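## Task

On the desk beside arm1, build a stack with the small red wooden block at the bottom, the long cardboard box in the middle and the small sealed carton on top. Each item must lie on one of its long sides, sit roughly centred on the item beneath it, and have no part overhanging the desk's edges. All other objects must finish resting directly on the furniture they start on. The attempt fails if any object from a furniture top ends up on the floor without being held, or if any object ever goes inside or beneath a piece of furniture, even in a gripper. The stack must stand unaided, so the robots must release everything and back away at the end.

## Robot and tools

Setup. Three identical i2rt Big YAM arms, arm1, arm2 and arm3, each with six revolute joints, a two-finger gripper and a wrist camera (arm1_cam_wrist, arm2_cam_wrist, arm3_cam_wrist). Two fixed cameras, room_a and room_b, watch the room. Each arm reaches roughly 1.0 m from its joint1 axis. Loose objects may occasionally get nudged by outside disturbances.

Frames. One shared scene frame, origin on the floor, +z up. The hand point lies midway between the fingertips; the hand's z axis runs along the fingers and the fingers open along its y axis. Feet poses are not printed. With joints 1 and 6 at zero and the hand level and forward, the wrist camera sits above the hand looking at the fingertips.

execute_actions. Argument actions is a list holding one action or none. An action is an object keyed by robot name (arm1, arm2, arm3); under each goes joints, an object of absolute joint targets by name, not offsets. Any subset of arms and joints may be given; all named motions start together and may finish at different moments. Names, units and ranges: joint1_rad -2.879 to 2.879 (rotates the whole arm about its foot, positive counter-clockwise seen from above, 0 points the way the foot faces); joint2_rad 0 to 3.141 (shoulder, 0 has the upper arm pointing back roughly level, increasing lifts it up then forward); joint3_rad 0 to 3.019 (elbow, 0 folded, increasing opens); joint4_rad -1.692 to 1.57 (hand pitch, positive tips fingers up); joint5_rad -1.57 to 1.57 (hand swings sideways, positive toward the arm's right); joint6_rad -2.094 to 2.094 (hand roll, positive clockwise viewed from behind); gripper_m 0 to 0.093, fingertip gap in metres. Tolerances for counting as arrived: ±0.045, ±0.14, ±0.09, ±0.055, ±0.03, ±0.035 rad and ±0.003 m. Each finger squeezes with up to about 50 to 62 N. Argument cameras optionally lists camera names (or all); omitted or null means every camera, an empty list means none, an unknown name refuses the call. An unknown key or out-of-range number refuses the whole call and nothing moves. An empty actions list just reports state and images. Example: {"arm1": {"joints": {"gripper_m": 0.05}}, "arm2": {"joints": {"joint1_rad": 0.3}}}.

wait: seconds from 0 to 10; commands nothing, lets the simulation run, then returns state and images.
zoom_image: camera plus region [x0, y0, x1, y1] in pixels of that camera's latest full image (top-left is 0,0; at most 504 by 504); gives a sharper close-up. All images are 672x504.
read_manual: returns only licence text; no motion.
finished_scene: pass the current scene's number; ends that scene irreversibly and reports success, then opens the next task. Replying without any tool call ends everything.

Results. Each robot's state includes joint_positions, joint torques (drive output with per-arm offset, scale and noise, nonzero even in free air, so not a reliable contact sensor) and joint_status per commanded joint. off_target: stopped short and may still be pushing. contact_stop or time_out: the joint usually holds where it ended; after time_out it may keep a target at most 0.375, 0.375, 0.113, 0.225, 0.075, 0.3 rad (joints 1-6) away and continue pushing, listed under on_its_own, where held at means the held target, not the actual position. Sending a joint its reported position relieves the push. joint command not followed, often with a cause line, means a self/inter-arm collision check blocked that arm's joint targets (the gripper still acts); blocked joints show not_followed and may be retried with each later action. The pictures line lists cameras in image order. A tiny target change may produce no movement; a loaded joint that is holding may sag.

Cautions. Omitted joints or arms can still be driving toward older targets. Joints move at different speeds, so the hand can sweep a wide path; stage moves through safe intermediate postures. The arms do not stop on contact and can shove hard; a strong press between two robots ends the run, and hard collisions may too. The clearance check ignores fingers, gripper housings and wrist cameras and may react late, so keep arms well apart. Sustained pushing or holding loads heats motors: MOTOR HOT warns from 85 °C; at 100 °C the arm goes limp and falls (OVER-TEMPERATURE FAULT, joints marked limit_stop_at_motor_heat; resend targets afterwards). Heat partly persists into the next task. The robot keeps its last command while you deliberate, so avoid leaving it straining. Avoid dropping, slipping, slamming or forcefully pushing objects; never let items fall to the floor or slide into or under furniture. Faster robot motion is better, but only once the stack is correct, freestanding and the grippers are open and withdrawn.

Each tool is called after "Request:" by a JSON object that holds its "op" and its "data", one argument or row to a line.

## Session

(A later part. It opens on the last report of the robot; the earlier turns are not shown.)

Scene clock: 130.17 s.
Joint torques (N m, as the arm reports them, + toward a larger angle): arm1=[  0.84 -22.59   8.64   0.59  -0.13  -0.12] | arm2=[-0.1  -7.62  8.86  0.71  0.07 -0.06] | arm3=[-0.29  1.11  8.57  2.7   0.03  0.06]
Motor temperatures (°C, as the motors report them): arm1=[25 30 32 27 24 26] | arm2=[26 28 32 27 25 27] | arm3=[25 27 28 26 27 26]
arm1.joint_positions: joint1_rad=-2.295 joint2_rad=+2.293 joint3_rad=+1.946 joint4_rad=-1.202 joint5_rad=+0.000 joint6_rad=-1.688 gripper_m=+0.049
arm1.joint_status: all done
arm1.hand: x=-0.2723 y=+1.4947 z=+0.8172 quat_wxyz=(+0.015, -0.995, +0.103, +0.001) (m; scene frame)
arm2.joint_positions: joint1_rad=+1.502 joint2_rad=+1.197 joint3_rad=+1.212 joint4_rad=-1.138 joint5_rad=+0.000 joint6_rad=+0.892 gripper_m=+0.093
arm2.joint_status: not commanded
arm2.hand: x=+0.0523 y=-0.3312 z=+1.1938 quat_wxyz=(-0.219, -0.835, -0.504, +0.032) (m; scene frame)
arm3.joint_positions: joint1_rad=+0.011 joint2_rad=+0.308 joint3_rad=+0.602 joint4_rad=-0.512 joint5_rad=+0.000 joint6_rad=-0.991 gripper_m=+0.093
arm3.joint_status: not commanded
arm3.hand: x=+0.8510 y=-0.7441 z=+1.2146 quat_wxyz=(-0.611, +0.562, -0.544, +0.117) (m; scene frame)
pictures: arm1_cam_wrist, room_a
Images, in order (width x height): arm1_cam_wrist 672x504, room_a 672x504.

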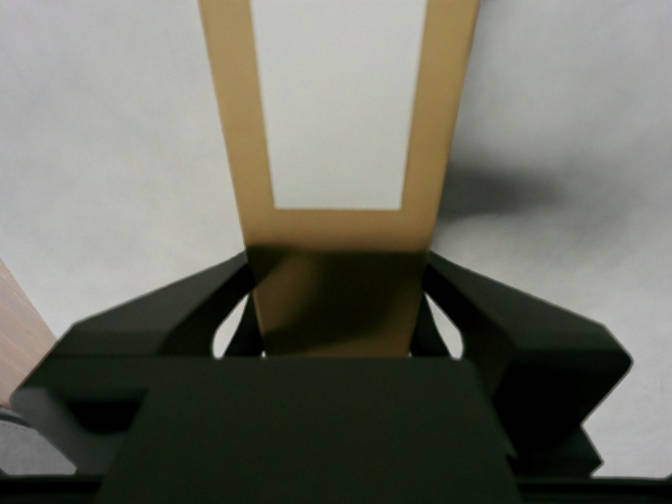

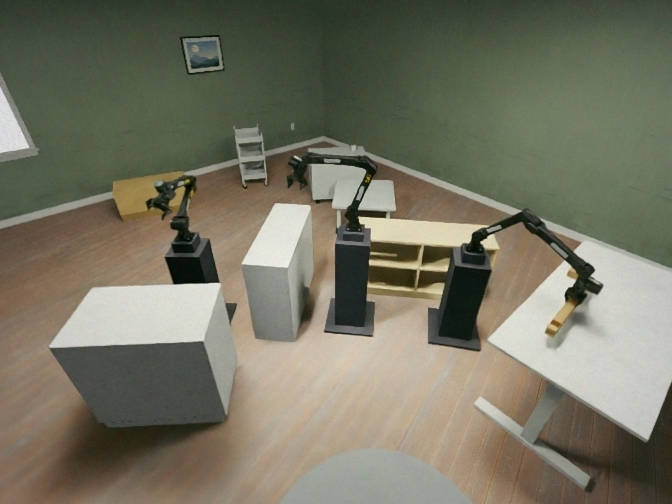

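Request:
{"op": "execute_actions", "data": {
  "actions": [
    {"arm1":{"joints":{"joint2_rad":2.327}}}
  ],
  "cameras": []
}}

Request:
{"op": "execute_actions", "data": {
  "actions": [
    {"arm1":{"joints":{"gripper_m":0.093}}}
  ],
  "cameras": ["arm1_cam_wrist"]
}}

Request:
{"op": "execute_actions", "data": {
  "actions": [
    {"arm1":{"joints":{"joint2_rad":2.18,"joint4_rad":-1.28}}}
  ],
  "cameras": []
}}

Request:
{"op": "execute_actions", "data": {
  "actions": [
    {"arm1":{"joints":{"joint1_rad":-1.655,"joint6_rad":0.56}}}
  ],
  "cameras": ["arm1_cam_wrist","room_a"]
}}

Scene clock: 133.43 s.
Joint torques (N m, as the arm reports them, + toward a larger angle): arm1=[  0.81 -20.38   8.62   0.43  -0.12  -0.12] | arm2=[ 0.43 -7.87  8.89  0.6   0.1  -0.04] | arm3=[-0.19  1.55  8.55  2.7   0.    0.05]
Motor temperatures (°C, as the motors report them): arm1=[25 30 32 27 24 26] | arm2=[26 28 32 27 25 27] | arm3=[25 27 28 26 27 26]
arm1.joint_positions: joint1_rad=-2.295 joint2_rad=+2.311 joint3_rad=+1.946 joint4_rad=-1.200 joint5_rad=+0.000 joint6_rad=-1.688 gripper_m=+0.049
arm1.joint_status: all done
arm1.hand: x=-0.2730 y=+1.4930 z=+0.8052 quat_wxyz=(+0.008, -0.995, +0.103, +0.003) (m; scene frame)
arm2.joint_positions: joint1_rad=+1.502 joint2_rad=+1.197 joint3_rad=+1.212 joint4_rad=-1.138 joint5_rad=+0.000 joint6_rad=+0.892 gripper_m=+0.093
arm2.joint_status: not commanded
arm2.hand: x=+0.0523 y=-0.3312 z=+1.1938 quat_wxyz=(-0.219, -0.835, -0.504, +0.032) (m; scene frame)
arm3.joint_positions: joint1_rad=+0.011 joint2_rad=+0.308 joint3_rad=+0.602 joint4_rad=-0.512 joint5_rad=+0.000 joint6_rad=-0.991 gripper_m=+0.093
arm3.joint_status: not commanded
arm3.hand: x=+0.8510 y=-0.7441 z=+1.2146 quat_wxyz=(-0.611, +0.562, -0.544, +0.117) (m; scene frame)
pictures: none
No camera images: the call's "cameras" was empty. Leave "cameras" out to get every camera's image.

Scene clock: 134.10 s.
Joint torques (N m, as the arm reports them, + toward a larger angle): arm1=[  0.98 -20.45   8.65   0.42  -0.12  -0.12] | arm2=[ 0.31 -7.65  8.91  0.69  0.1  -0.03] | arm3=[-0.1   1.43  8.68  2.7   0.02  0.06]
Motor temperatures (°C, as the motors report them): arm1=[25 30 32 27 24 26] | arm2=[26 28 32 27 25 27] | arm3=[25 27 28 26 27 26]
arm1.joint_positions: joint1_rad=-2.295 joint2_rad=+2.312 joint3_rad=+1.946 joint4_rad=-1.200 joint5_rad=+0.000 joint6_rad=-1.688 gripper_m=+0.093
arm1.joint_status: all done
arm1.hand: x=-0.2730 y=+1.4929 z=+0.8047 quat_wxyz=(+0.007, -0.995, +0.103, +0.003) (m; scene frame)
arm2.joint_positions: joint1_rad=+1.502 joint2_rad=+1.197 joint3_rad=+1.212 joint4_rad=-1.138 joint5_rad=+0.000 joint6_rad=+0.892 gripper_m=+0.093
arm2.joint_status: not commanded
arm2.hand: x=+0.0523 y=-0.3312 z=+1.1938 quat_wxyz=(-0.219, -0.835, -0.504, +0.032) (m; scene frame)
arm3.joint_positions: joint1_rad=+0.011 joint2_rad=+0.308 joint3_rad=+0.602 joint4_rad=-0.512 joint5_rad=+0.000 joint6_rad=-0.991 gripper_m=+0.093
arm3.joint_status: not commanded
arm3.hand: x=+0.8510 y=-0.7441 z=+1.2146 quat_wxyz=(-0.611, +0.562, -0.544, +0.117) (m; scene frame)
pictures: arm1_cam_wrist
Images, in order (width x height): arm1_cam_wrist 672x504.

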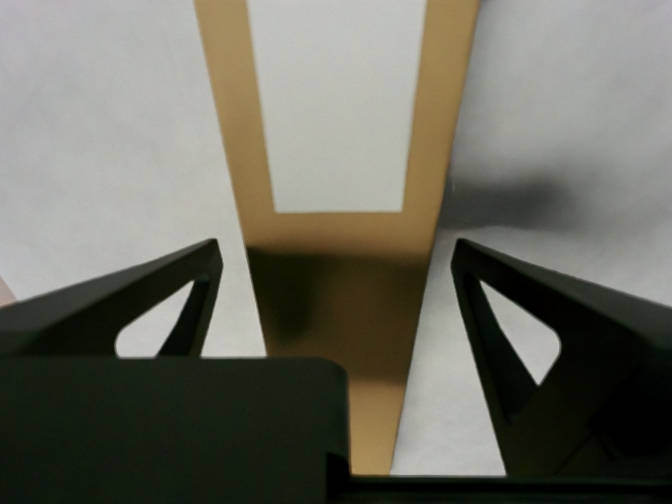

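Scene clock: 135.40 s.
Joint torques (N m, as the arm reports them, + toward a larger angle): arm1=[  0.8  -19.69   9.13  -0.42  -0.12  -0.11] | arm2=[ 0.5  -7.57  8.91  0.71  0.07 -0.04] | arm3=[-0.67  1.73  8.57  2.75  0.01  0.04]
Motor temperatures (°C, as the motors report them): arm1=[25 30 32 27 24 26] | arm2=[26 28 32 27 25 27] | arm3=[25 27 28 26 27 26]
arm1.joint_positions: joint1_rad=-2.295 joint2_rad=+2.167 joint3_rad=+1.946 joint4_rad=-1.269 joint5_rad=+0.000 joint6_rad=-1.688 gripper_m=+0.093
arm1.joint_status: all done
arm1.hand: x=-0.2732 y=+1.4896 z=+0.8997 quat_wxyz=(+0.044, -0.994, +0.103, -0.005) (m; scene frame)
arm2.joint_positions: joint1_rad=+1.502 joint2_rad=+1.197 joint3_rad=+1.212 joint4_rad=-1.138 joint5_rad=+0.000 joint6_rad=+0.892 gripper_m=+0.093
arm2.joint_status: not commanded
arm2.hand: x=+0.0523 y=-0.3312 z=+1.1938 quat_wxyz=(-0.219, -0.835, -0.504, +0.032) (m; scene frame)
arm3.joint_positions: joint1_rad=+0.011 joint2_rad=+0.308 joint3_rad=+0.602 joint4_rad=-0.512 joint5_rad=+0.000 joint6_rad=-0.991 gripper_m=+0.093
arm3.joint_status: not commanded
arm3.hand: x=+0.8510 y=-0.7441 z=+1.2146 quat_wxyz=(-0.611, +0.562, -0.544, +0.117) (m; scene frame)
pictures: none
No camera images: the call's "cameras" was empty. Leave "cameras" out to get every camera's image.

Scene clock: 137.87 s.
Joint torques (N m, as the arm reports them, + toward a larger angle): arm1=[  0.83 -19.84   9.17  -0.31   0.05   0.06] | arm2=[ 0.29 -8.07  8.89  0.78  0.09 -0.05] | arm3=[-0.08  1.68  8.53  2.74  0.02  0.07]
Motor temperatures (°C, as the motors report them): arm1=[25 30 32 27 24 26] | arm2=[26 28 32 27 25 27] | arm3=[25 27 28 26 27 26]
arm1.joint_positions: joint1_rad=-1.657 joint2_rad=+2.168 joint3_rad=+1.946 joint4_rad=-1.269 joint5_rad=-0.001 joint6_rad=+0.552 gripper_m=+0.093
arm1.joint_status: all done
arm1.hand: x=-0.7019 y=+1.4922 z=+0.9024 quat_wxyz=(+0.014, -0.617, +0.785, +0.044) (m; scene frame)
arm2.joint_positions: joint1_rad=+1.502 joint2_rad=+1.197 joint3_rad=+1.212 joint4_rad=-1.138 joint5_rad=+0.000 joint6_rad=+0.892 gripper_m=+0.093
arm2.joint_status: not commanded
arm2.hand: x=+0.0523 y=-0.3312 z=+1.1938 quat_wxyz=(-0.219, -0.835, -0.504, +0.032) (m; scene frame)
arm3.joint_positions: joint1_rad=+0.011 joint2_rad=+0.308 joint3_rad=+0.602 joint4_rad=-0.512 joint5_rad=+0.000 joint6_rad=-0.991 gripper_m=+0.093
arm3.joint_status: not commanded
arm3.hand: x=+0.8510 y=-0.7441 z=+1.2146 quat_wxyz=(-0.611, +0.562, -0.544, +0.117) (m; scene frame)
pictures: arm1_cam_wrist, room_a
Images, in order (width x height): arm1_cam_wrist 672x504, room_a 672x504.

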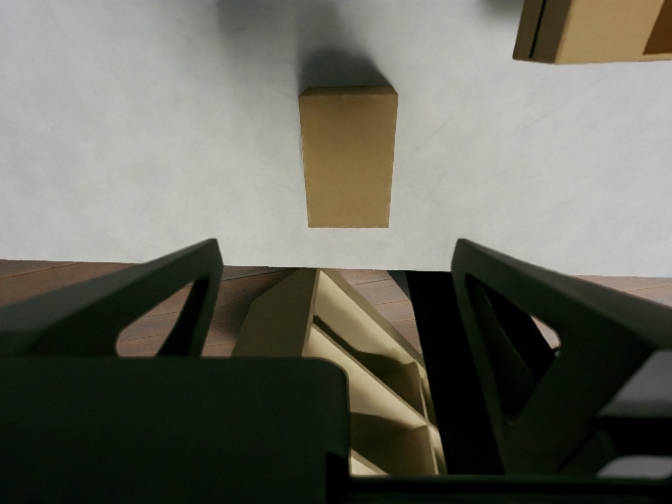

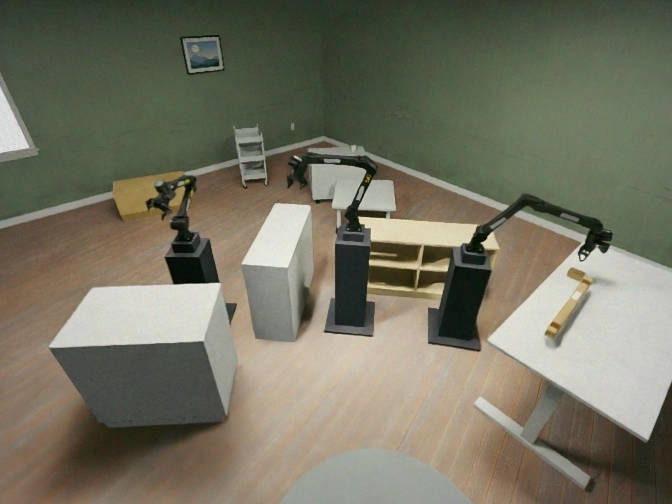

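Request:
{"op": "execute_actions", "data": {
  "actions": [
    {"arm1":{"joints":{"joint2_rad":2.35,"joint4_rad":-1.16}}}
  ],
  "cameras": []
}}

Request:
{"op": "execute_actions", "data": {
  "actions": [
    {"arm1":{"joints":{"gripper_m":0.04}}}
  ],
  "cameras": ["arm1_cam_wrist"]
}}

Request:
{"op": "execute_actions", "data": {
  "actions": [
    {"arm1":{"joints":{"joint2_rad":2.15,"joint3_rad":2.055,"joint4_rad":-1.36}}}
  ],
  "cameras": []
}}

Request:
{"op": "execute_actions", "data": {
  "actions": [
    {"arm1":{"joints":{"joint1_rad":-2.295,"joint6_rad":1.46}}}
  ],
  "cameras": []
}}

Request:
{"op": "execute_actions", "data": {
  "actions": [
    {"arm1":{"joints":{"joint2_rad":2.23}}}
  ],
  "cameras": ["arm1_cam_wrist"]
}}

Scene clock: 142.87 s.
Joint torques (N m, as the arm reports them, + toward a larger angle): arm1=[  0.8  -22.31   8.54   0.58   0.05   0.04] | arm2=[ 0.13 -7.88  8.85  0.7   0.09 -0.01] | arm3=[-0.37  1.76  8.67  2.66  0.01  0.06]
Motor temperatures (°C, as the motors report them): arm1=[25 30 32 27 24 26] | arm2=[26 27 32 27 25 27] | arm3=[25 26 28 26 27 26]
arm1.joint_positions: joint1_rad=-1.657 joint2_rad=+2.353 joint3_rad=+1.946 joint4_rad=-1.172 joint5_rad=-0.001 joint6_rad=+0.552 gripper_m=+0.093
arm1.joint_status: all done
arm1.hand: x=-0.7036 y=+1.4958 z=+0.7798 quat_wxyz=(-0.001, -0.618, +0.786, +0.002) (m; scene frame)
arm2.joint_positions: joint1_rad=+1.502 joint2_rad=+1.197 joint3_rad=+1.212 joint4_rad=-1.138 joint5_rad=+0.000 joint6_rad=+0.892 gripper_m=+0.093
arm2.joint_status: not commanded
arm2.hand: x=+0.0523 y=-0.3312 z=+1.1938 quat_wxyz=(-0.219, -0.835, -0.504, +0.032) (m; scene frame)
arm3.joint_positions: joint1_rad=+0.011 joint2_rad=+0.308 joint3_rad=+0.602 joint4_rad=-0.512 joint5_rad=+0.000 joint6_rad=-0.991 gripper_m=+0.093
arm3.joint_status: not commanded
arm3.hand: x=+0.8510 y=-0.7441 z=+1.2146 quat_wxyz=(-0.611, +0.562, -0.544, +0.117) (m; scene frame)
pictures: none
No camera images: the call's "cameras" was empty. Leave "cameras" out to get every camera's image.

Scene clock: 143.47 s.
Joint torques (N m, as the arm reports them, + toward a larger angle): arm1=[  0.85 -22.2    8.54   0.56   0.06   0.03] | arm2=[ 0.14 -7.79  8.92  0.74  0.07 -0.03] | arm3=[-0.15  1.44  8.64  2.68  0.01  0.05]
Motor temperatures (°C, as the motors report them): arm1=[25 30 32 27 24 26] | arm2=[26 27 32 27 25 27] | arm3=[25 26 28 26 27 26]
arm1.joint_positions: joint1_rad=-1.657 joint2_rad=+2.353 joint3_rad=+1.946 joint4_rad=-1.171 joint5_rad=-0.001 joint6_rad=+0.553 gripper_m=+0.059
arm1.joint_status: gripper_m off_target (ended at +0.059, target +0.040)
arm1.hand: x=-0.7036 y=+1.4960 z=+0.7798 quat_wxyz=(-0.001, -0.618, +0.786, +0.003) (m; scene frame)
arm2.joint_positions: joint1_rad=+1.502 joint2_rad=+1.197 joint3_rad=+1.212 joint4_rad=-1.138 joint5_rad=+0.000 joint6_rad=+0.892 gripper_m=+0.093
arm2.joint_status: not commanded
arm2.hand: x=+0.0523 y=-0.3312 z=+1.1938 quat_wxyz=(-0.219, -0.835, -0.504, +0.032) (m; scene frame)
arm3.joint_positions: joint1_rad=+0.011 joint2_rad=+0.308 joint3_rad=+0.602 joint4_rad=-0.512 joint5_rad=+0.000 joint6_rad=-0.991 gripper_m=+0.093
arm3.joint_status: not commanded
arm3.hand: x=+0.8510 y=-0.7441 z=+1.2146 quat_wxyz=(-0.611, +0.562, -0.544, +0.117) (m; scene frame)
pictures: arm1_cam_wrist
Images, in order (width x height): arm1_cam_wrist 672x504.

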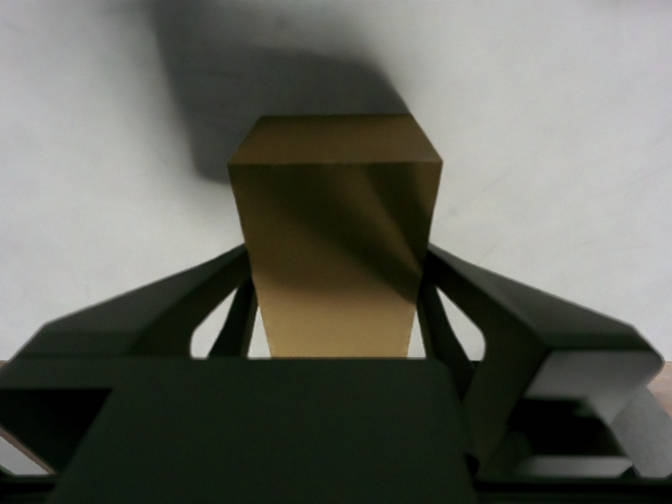

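Scene clock: 144.90 s.
Joint torques (N m, as the arm reports them, + toward a larger angle): arm1=[  0.83 -21.07  10.62  -0.24   0.05   0.03] | arm2=[-0.12 -7.74  8.99  0.7   0.1  -0.03] | arm3=[-0.37  1.53  8.65  2.65  0.02  0.07]
Motor temperatures (°C, as the motors report them): arm1=[25 30 32 27 24 26] | arm2=[26 27 32 27 25 27] | arm3=[25 26 28 26 27 26]
arm1.joint_positions: joint1_rad=-1.657 joint2_rad=+2.154 joint3_rad=+2.024 joint4_rad=-1.350 joint5_rad=-0.001 joint6_rad=+0.553 gripper_m=+0.059
arm1.joint_status: all done
arm1.hand: x=-0.7032 y=+1.4966 z=+0.9406 quat_wxyz=(+0.016, -0.617, +0.785, +0.049) (m; scene frame)
arm2.joint_positions: joint1_rad=+1.502 joint2_rad=+1.197 joint3_rad=+1.212 joint4_rad=-1.138 joint5_rad=+0.000 joint6_rad=+0.892 gripper_m=+0.093
arm2.joint_status: not commanded
arm2.hand: x=+0.0523 y=-0.3312 z=+1.1938 quat_wxyz=(-0.219, -0.835, -0.504, +0.032) (m; scene frame)
arm3.joint_positions: joint1_rad=+0.011 joint2_rad=+0.308 joint3_rad=+0.602 joint4_rad=-0.512 joint5_rad=+0.000 joint6_rad=-0.991 gripper_m=+0.093
arm3.joint_status: not commanded
arm3.hand: x=+0.8510 y=-0.7441 z=+1.2146 quat_wxyz=(-0.611, +0.562, -0.544, +0.117) (m; scene frame)
pictures: none
No camera images: the call's "cameras" was empty. Leave "cameras" out to get every camera's image.

Scene clock: 146.90 s.
Joint torques (N m, as the arm reports them, + toward a larger angle): arm1=[  0.95 -21.19  10.53  -0.33   0.07   0.03] | arm2=[ 0.18 -7.71  8.84  0.71  0.1   0.  ] | arm3=[-0.55  1.75  8.56  2.73  0.01  0.04]
Motor temperatures (°C, as the motors report them): arm1=[25 30 33 27 24 26] | arm2=[26 27 32 27 25 27] | arm3=[25 26 28 26 27 26]
arm1.joint_positions: joint1_rad=-2.295 joint2_rad=+2.154 joint3_rad=+2.024 joint4_rad=-1.350 joint5_rad=+0.000 joint6_rad=+1.452 gripper_m=+0.059
arm1.joint_status: all done
arm1.hand: x=-0.2711 y=+1.4939 z=+0.9377 quat_wxyz=(+0.006, +0.103, +0.993, +0.049) (m; scene frame)
arm2.joint_positions: joint1_rad=+1.502 joint2_rad=+1.197 joint3_rad=+1.212 joint4_rad=-1.138 joint5_rad=+0.000 joint6_rad=+0.892 gripper_m=+0.093
arm2.joint_status: not commanded
arm2.hand: x=+0.0523 y=-0.3312 z=+1.1938 quat_wxyz=(-0.219, -0.835, -0.504, +0.032) (m; scene frame)
arm3.joint_positions: joint1_rad=+0.011 joint2_rad=+0.308 joint3_rad=+0.602 joint4_rad=-0.512 joint5_rad=+0.000 joint6_rad=-0.991 gripper_m=+0.093
arm3.joint_status: not commanded
arm3.hand: x=+0.8510 y=-0.7441 z=+1.2146 quat_wxyz=(-0.611, +0.562, -0.544, +0.117) (m; scene frame)
pictures: none
No camera images: the call's "cameras" was empty. Leave "cameras" out to get every camera's image.

Scene clock: 147.87 s.
Joint torques (N m, as the arm reports them, + toward a larger angle): arm1=[  0.83 -22.45  10.32  -0.52   0.07   0.04] | arm2=[ 0.34 -7.57  8.88  0.73  0.07 -0.03] | arm3=[-0.44  1.8   8.74  2.66  0.05  0.06]
Motor temperatures (°C, as the motors report them): arm1=[25 30 33 27 24 26] | arm2=[26 27 32 27 25 27] | arm3=[25 26 28 26 27 26]
arm1.joint_positions: joint1_rad=-2.295 joint2_rad=+2.244 joint3_rad=+2.024 joint4_rad=-1.350 joint5_rad=+0.000 joint6_rad=+1.452 gripper_m=+0.059
arm1.joint_status: all done
arm1.hand: x=-0.2728 y=+1.4907 z=+0.8783 quat_wxyz=(-0.004, +0.103, +0.995, +0.005) (m; scene frame)
arm2.joint_positions: joint1_rad=+1.502 joint2_rad=+1.197 joint3_rad=+1.212 joint4_rad=-1.138 joint5_rad=+0.000 joint6_rad=+0.892 gripper_m=+0.093
arm2.joint_status: not commanded
arm2.hand: x=+0.0523 y=-0.3312 z=+1.1938 quat_wxyz=(-0.219, -0.835, -0.504, +0.032) (m; scene frame)
arm3.joint_positions: joint1_rad=+0.011 joint2_rad=+0.308 joint3_rad=+0.602 joint4_rad=-0.512 joint5_rad=+0.000 joint6_rad=-0.991 gripper_m=+0.093
arm3.joint_status: not commanded
arm3.hand: x=+0.8510 y=-0.7441 z=+1.2146 quat_wxyz=(-0.611, +0.562, -0.544, +0.117) (m; scene frame)
pictures: arm1_cam_wrist
Images, in order (width x height): arm1_cam_wrist 672x504.

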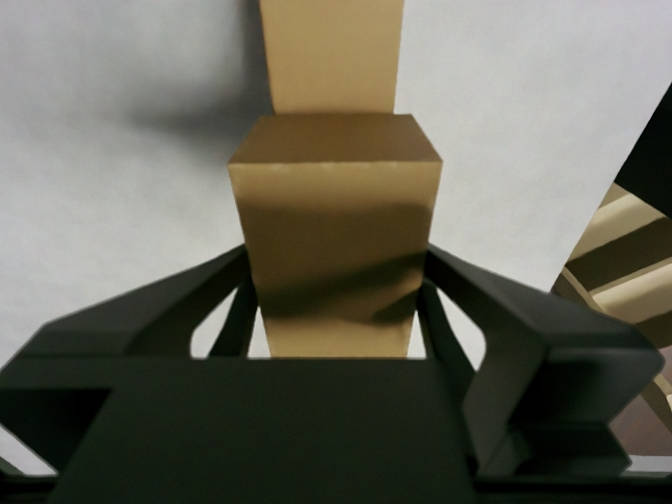

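Request:
{"op": "execute_actions", "data": {
  "actions": [
    {"arm1":{"joints":{"joint2_rad":2.266}}}
  ],
  "cameras": []
}}

Request:
{"op": "execute_actions", "data": {
  "actions": [
    {"arm1":{"joints":{"gripper_m":0.093}}}
  ],
  "cameras": []
}}

Request:
{"op": "execute_actions", "data": {
  "actions": [
    {"arm1":{"joints":{"joint2_rad":1.75,"joint4_rad":-1.2}}}
  ],
  "cameras": ["room_b","room_a"]
}}

Request:
{"op": "zoom_image", "data": {
  "camera": "room_a",
  "region": [500, 240, 660, 360]
}}

Scene clock: 150.93 s.
Joint torques (N m, as the arm reports them, + toward a larger angle): arm1=[  0.78 -20.17  10.25  -0.53   0.07   0.04] | arm2=[ 0.37 -8.2   9.07  0.77  0.09 -0.03] | arm3=[-0.41  1.67  8.59  2.61  0.02  0.06]
Motor temperatures (°C, as the motors report them): arm1=[25 30 33 27 24 26] | arm2=[26 27 32 27 25 27] | arm3=[25 26 28 26 27 26]
arm1.joint_positions: joint1_rad=-2.295 joint2_rad=+2.249 joint3_rad=+2.024 joint4_rad=-1.350 joint5_rad=+0.000 joint6_rad=+1.452 gripper_m=+0.059
arm1.joint_status: all done
arm1.hand: x=-0.2729 y=+1.4902 z=+0.8748 quat_wxyz=(-0.004, +0.103, +0.995, +0.003) (m; scene frame)
arm2.joint_positions: joint1_rad=+1.502 joint2_rad=+1.197 joint3_rad=+1.212 joint4_rad=-1.138 joint5_rad=+0.000 joint6_rad=+0.892 gripper_m=+0.093
arm2.joint_status: not commanded
arm2.hand: x=+0.0523 y=-0.3312 z=+1.1938 quat_wxyz=(-0.219, -0.835, -0.504, +0.032) (m; scene frame)
arm3.joint_positions: joint1_rad=+0.011 joint2_rad=+0.308 joint3_rad=+0.602 joint4_rad=-0.512 joint5_rad=+0.000 joint6_rad=-0.991 gripper_m=+0.093
arm3.joint_status: not commanded
arm3.hand: x=+0.8510 y=-0.7441 z=+1.2146 quat_wxyz=(-0.611, +0.562, -0.544, +0.117) (m; scene frame)
pictures: none
No camera images: the call's "cameras" was empty. Leave "cameras" out to get every camera's image.

Scene clock: 151.53 s.
Joint torques (N m, as the arm reports them, + toward a larger angle): arm1=[  0.87 -20.05  10.24  -0.52   0.07   0.04] | arm2=[-0.16 -8.29  8.9   0.62  0.09 -0.02] | arm3=[-0.42  1.62  8.67  2.64  0.01  0.05]
Motor temperatures (°C, as the motors report them): arm1=[25 30 33 27 24 26] | arm2=[26 27 32 27 25 27] | arm3=[25 26 28 26 27 26]
arm1.joint_positions: joint1_rad=-2.295 joint2_rad=+2.250 joint3_rad=+2.024 joint4_rad=-1.350 joint5_rad=+0.000 joint6_rad=+1.452 gripper_m=+0.093
arm1.joint_status: all done
arm1.hand: x=-0.2730 y=+1.4902 z=+0.8743 quat_wxyz=(-0.004, +0.103, +0.995, +0.002) (m; scene frame)
arm2.joint_positions: joint1_rad=+1.502 joint2_rad=+1.197 joint3_rad=+1.212 joint4_rad=-1.138 joint5_rad=+0.000 joint6_rad=+0.892 gripper_m=+0.093
arm2.joint_status: not commanded
arm2.hand: x=+0.0523 y=-0.3312 z=+1.1938 quat_wxyz=(-0.219, -0.835, -0.504, +0.032) (m; scene frame)
arm3.joint_positions: joint1_rad=+0.011 joint2_rad=+0.308 joint3_rad=+0.602 joint4_rad=-0.512 joint5_rad=+0.000 joint6_rad=-0.991 gripper_m=+0.093
arm3.joint_status: not commanded
arm3.hand: x=+0.8510 y=-0.7441 z=+1.2146 quat_wxyz=(-0.611, +0.562, -0.544, +0.117) (m; scene frame)
pictures: none
No camera images: the call's "cameras" was empty. Leave "cameras" out to get every camera's image.

Scene clock: 153.50 s.
Joint torques (N m, as the arm reports them, + toward a larger angle): arm1=[  0.8  -16.42   9.     1.7    0.05  -0.03] | arm2=[ 0.42 -7.97  8.83  0.79  0.09 -0.03] | arm3=[-0.48  1.55  8.54  2.73  0.04  0.07]
Motor temperatures (°C, as the motors report them): arm1=[25 30 33 27 24 26] | arm2=[26 27 32 27 25 27] | arm3=[25 26 28 26 27 26]
arm1.joint_positions: joint1_rad=-2.295 joint2_rad=+1.756 joint3_rad=+2.053 joint4_rad=-1.209 joint5_rad=+0.000 joint6_rad=+1.453 gripper_m=+0.093
arm1.joint_status: all done
arm1.hand: x=-0.2736 y=+1.4776 z=+1.2305 quat_wxyz=(+0.067, +0.099, +0.940, +0.320) (m; scene frame)
arm2.joint_positions: joint1_rad=+1.502 joint2_rad=+1.197 joint3_rad=+1.212 joint4_rad=-1.138 joint5_rad=+0.000 joint6_rad=+0.892 gripper_m=+0.093
arm2.joint_status: not commanded
arm2.hand: x=+0.0523 y=-0.3312 z=+1.1938 quat_wxyz=(-0.219, -0.835, -0.504, +0.032) (m; scene frame)
arm3.joint_positions: joint1_rad=+0.011 joint2_rad=+0.308 joint3_rad=+0.602 joint4_rad=-0.512 joint5_rad=+0.000 joint6_rad=-0.991 gripper_m=+0.093
arm3.joint_status: not commanded
arm3.hand: x=+0.8510 y=-0.7441 z=+1.2146 quat_wxyz=(-0.611, +0.562, -0.544, +0.117) (m; scene frame)
pictures: room_a, room_b
Images, in order (width x height): room_a 672x504, room_b 672x504.

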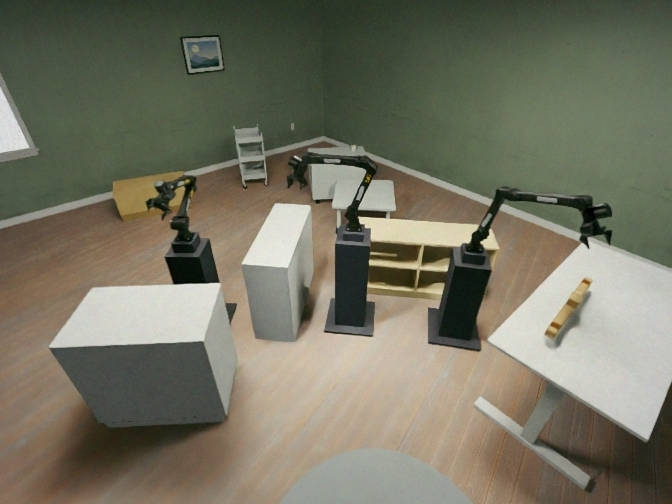

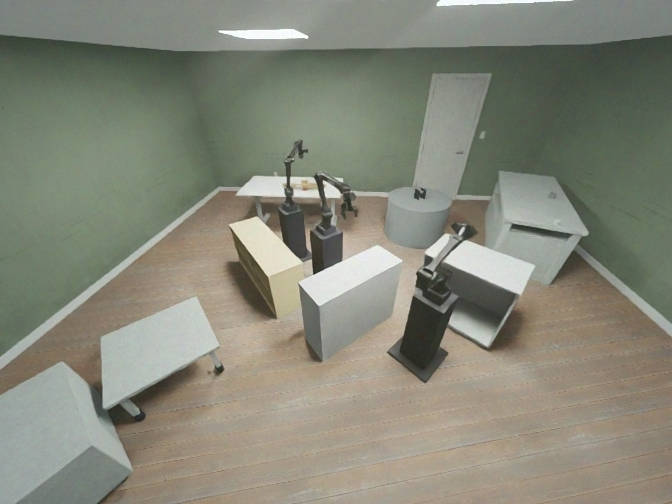

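Region (500, 240, 660, 360) of room_a's 672x504 image, scaled by 3.150, with more detail than that image has; it fills the top 378 rows of this view, and the rest is white.

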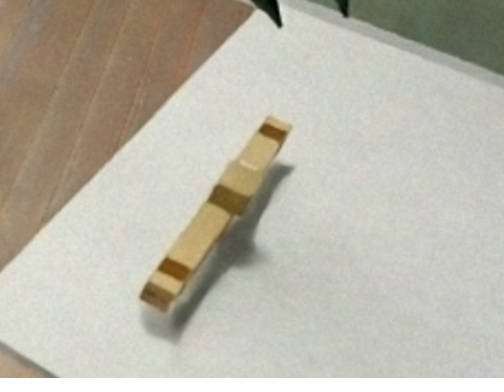

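Request:
{"op": "finished_scene", "data": {
  "scene": 1
}}

The scene is finished: the task was done.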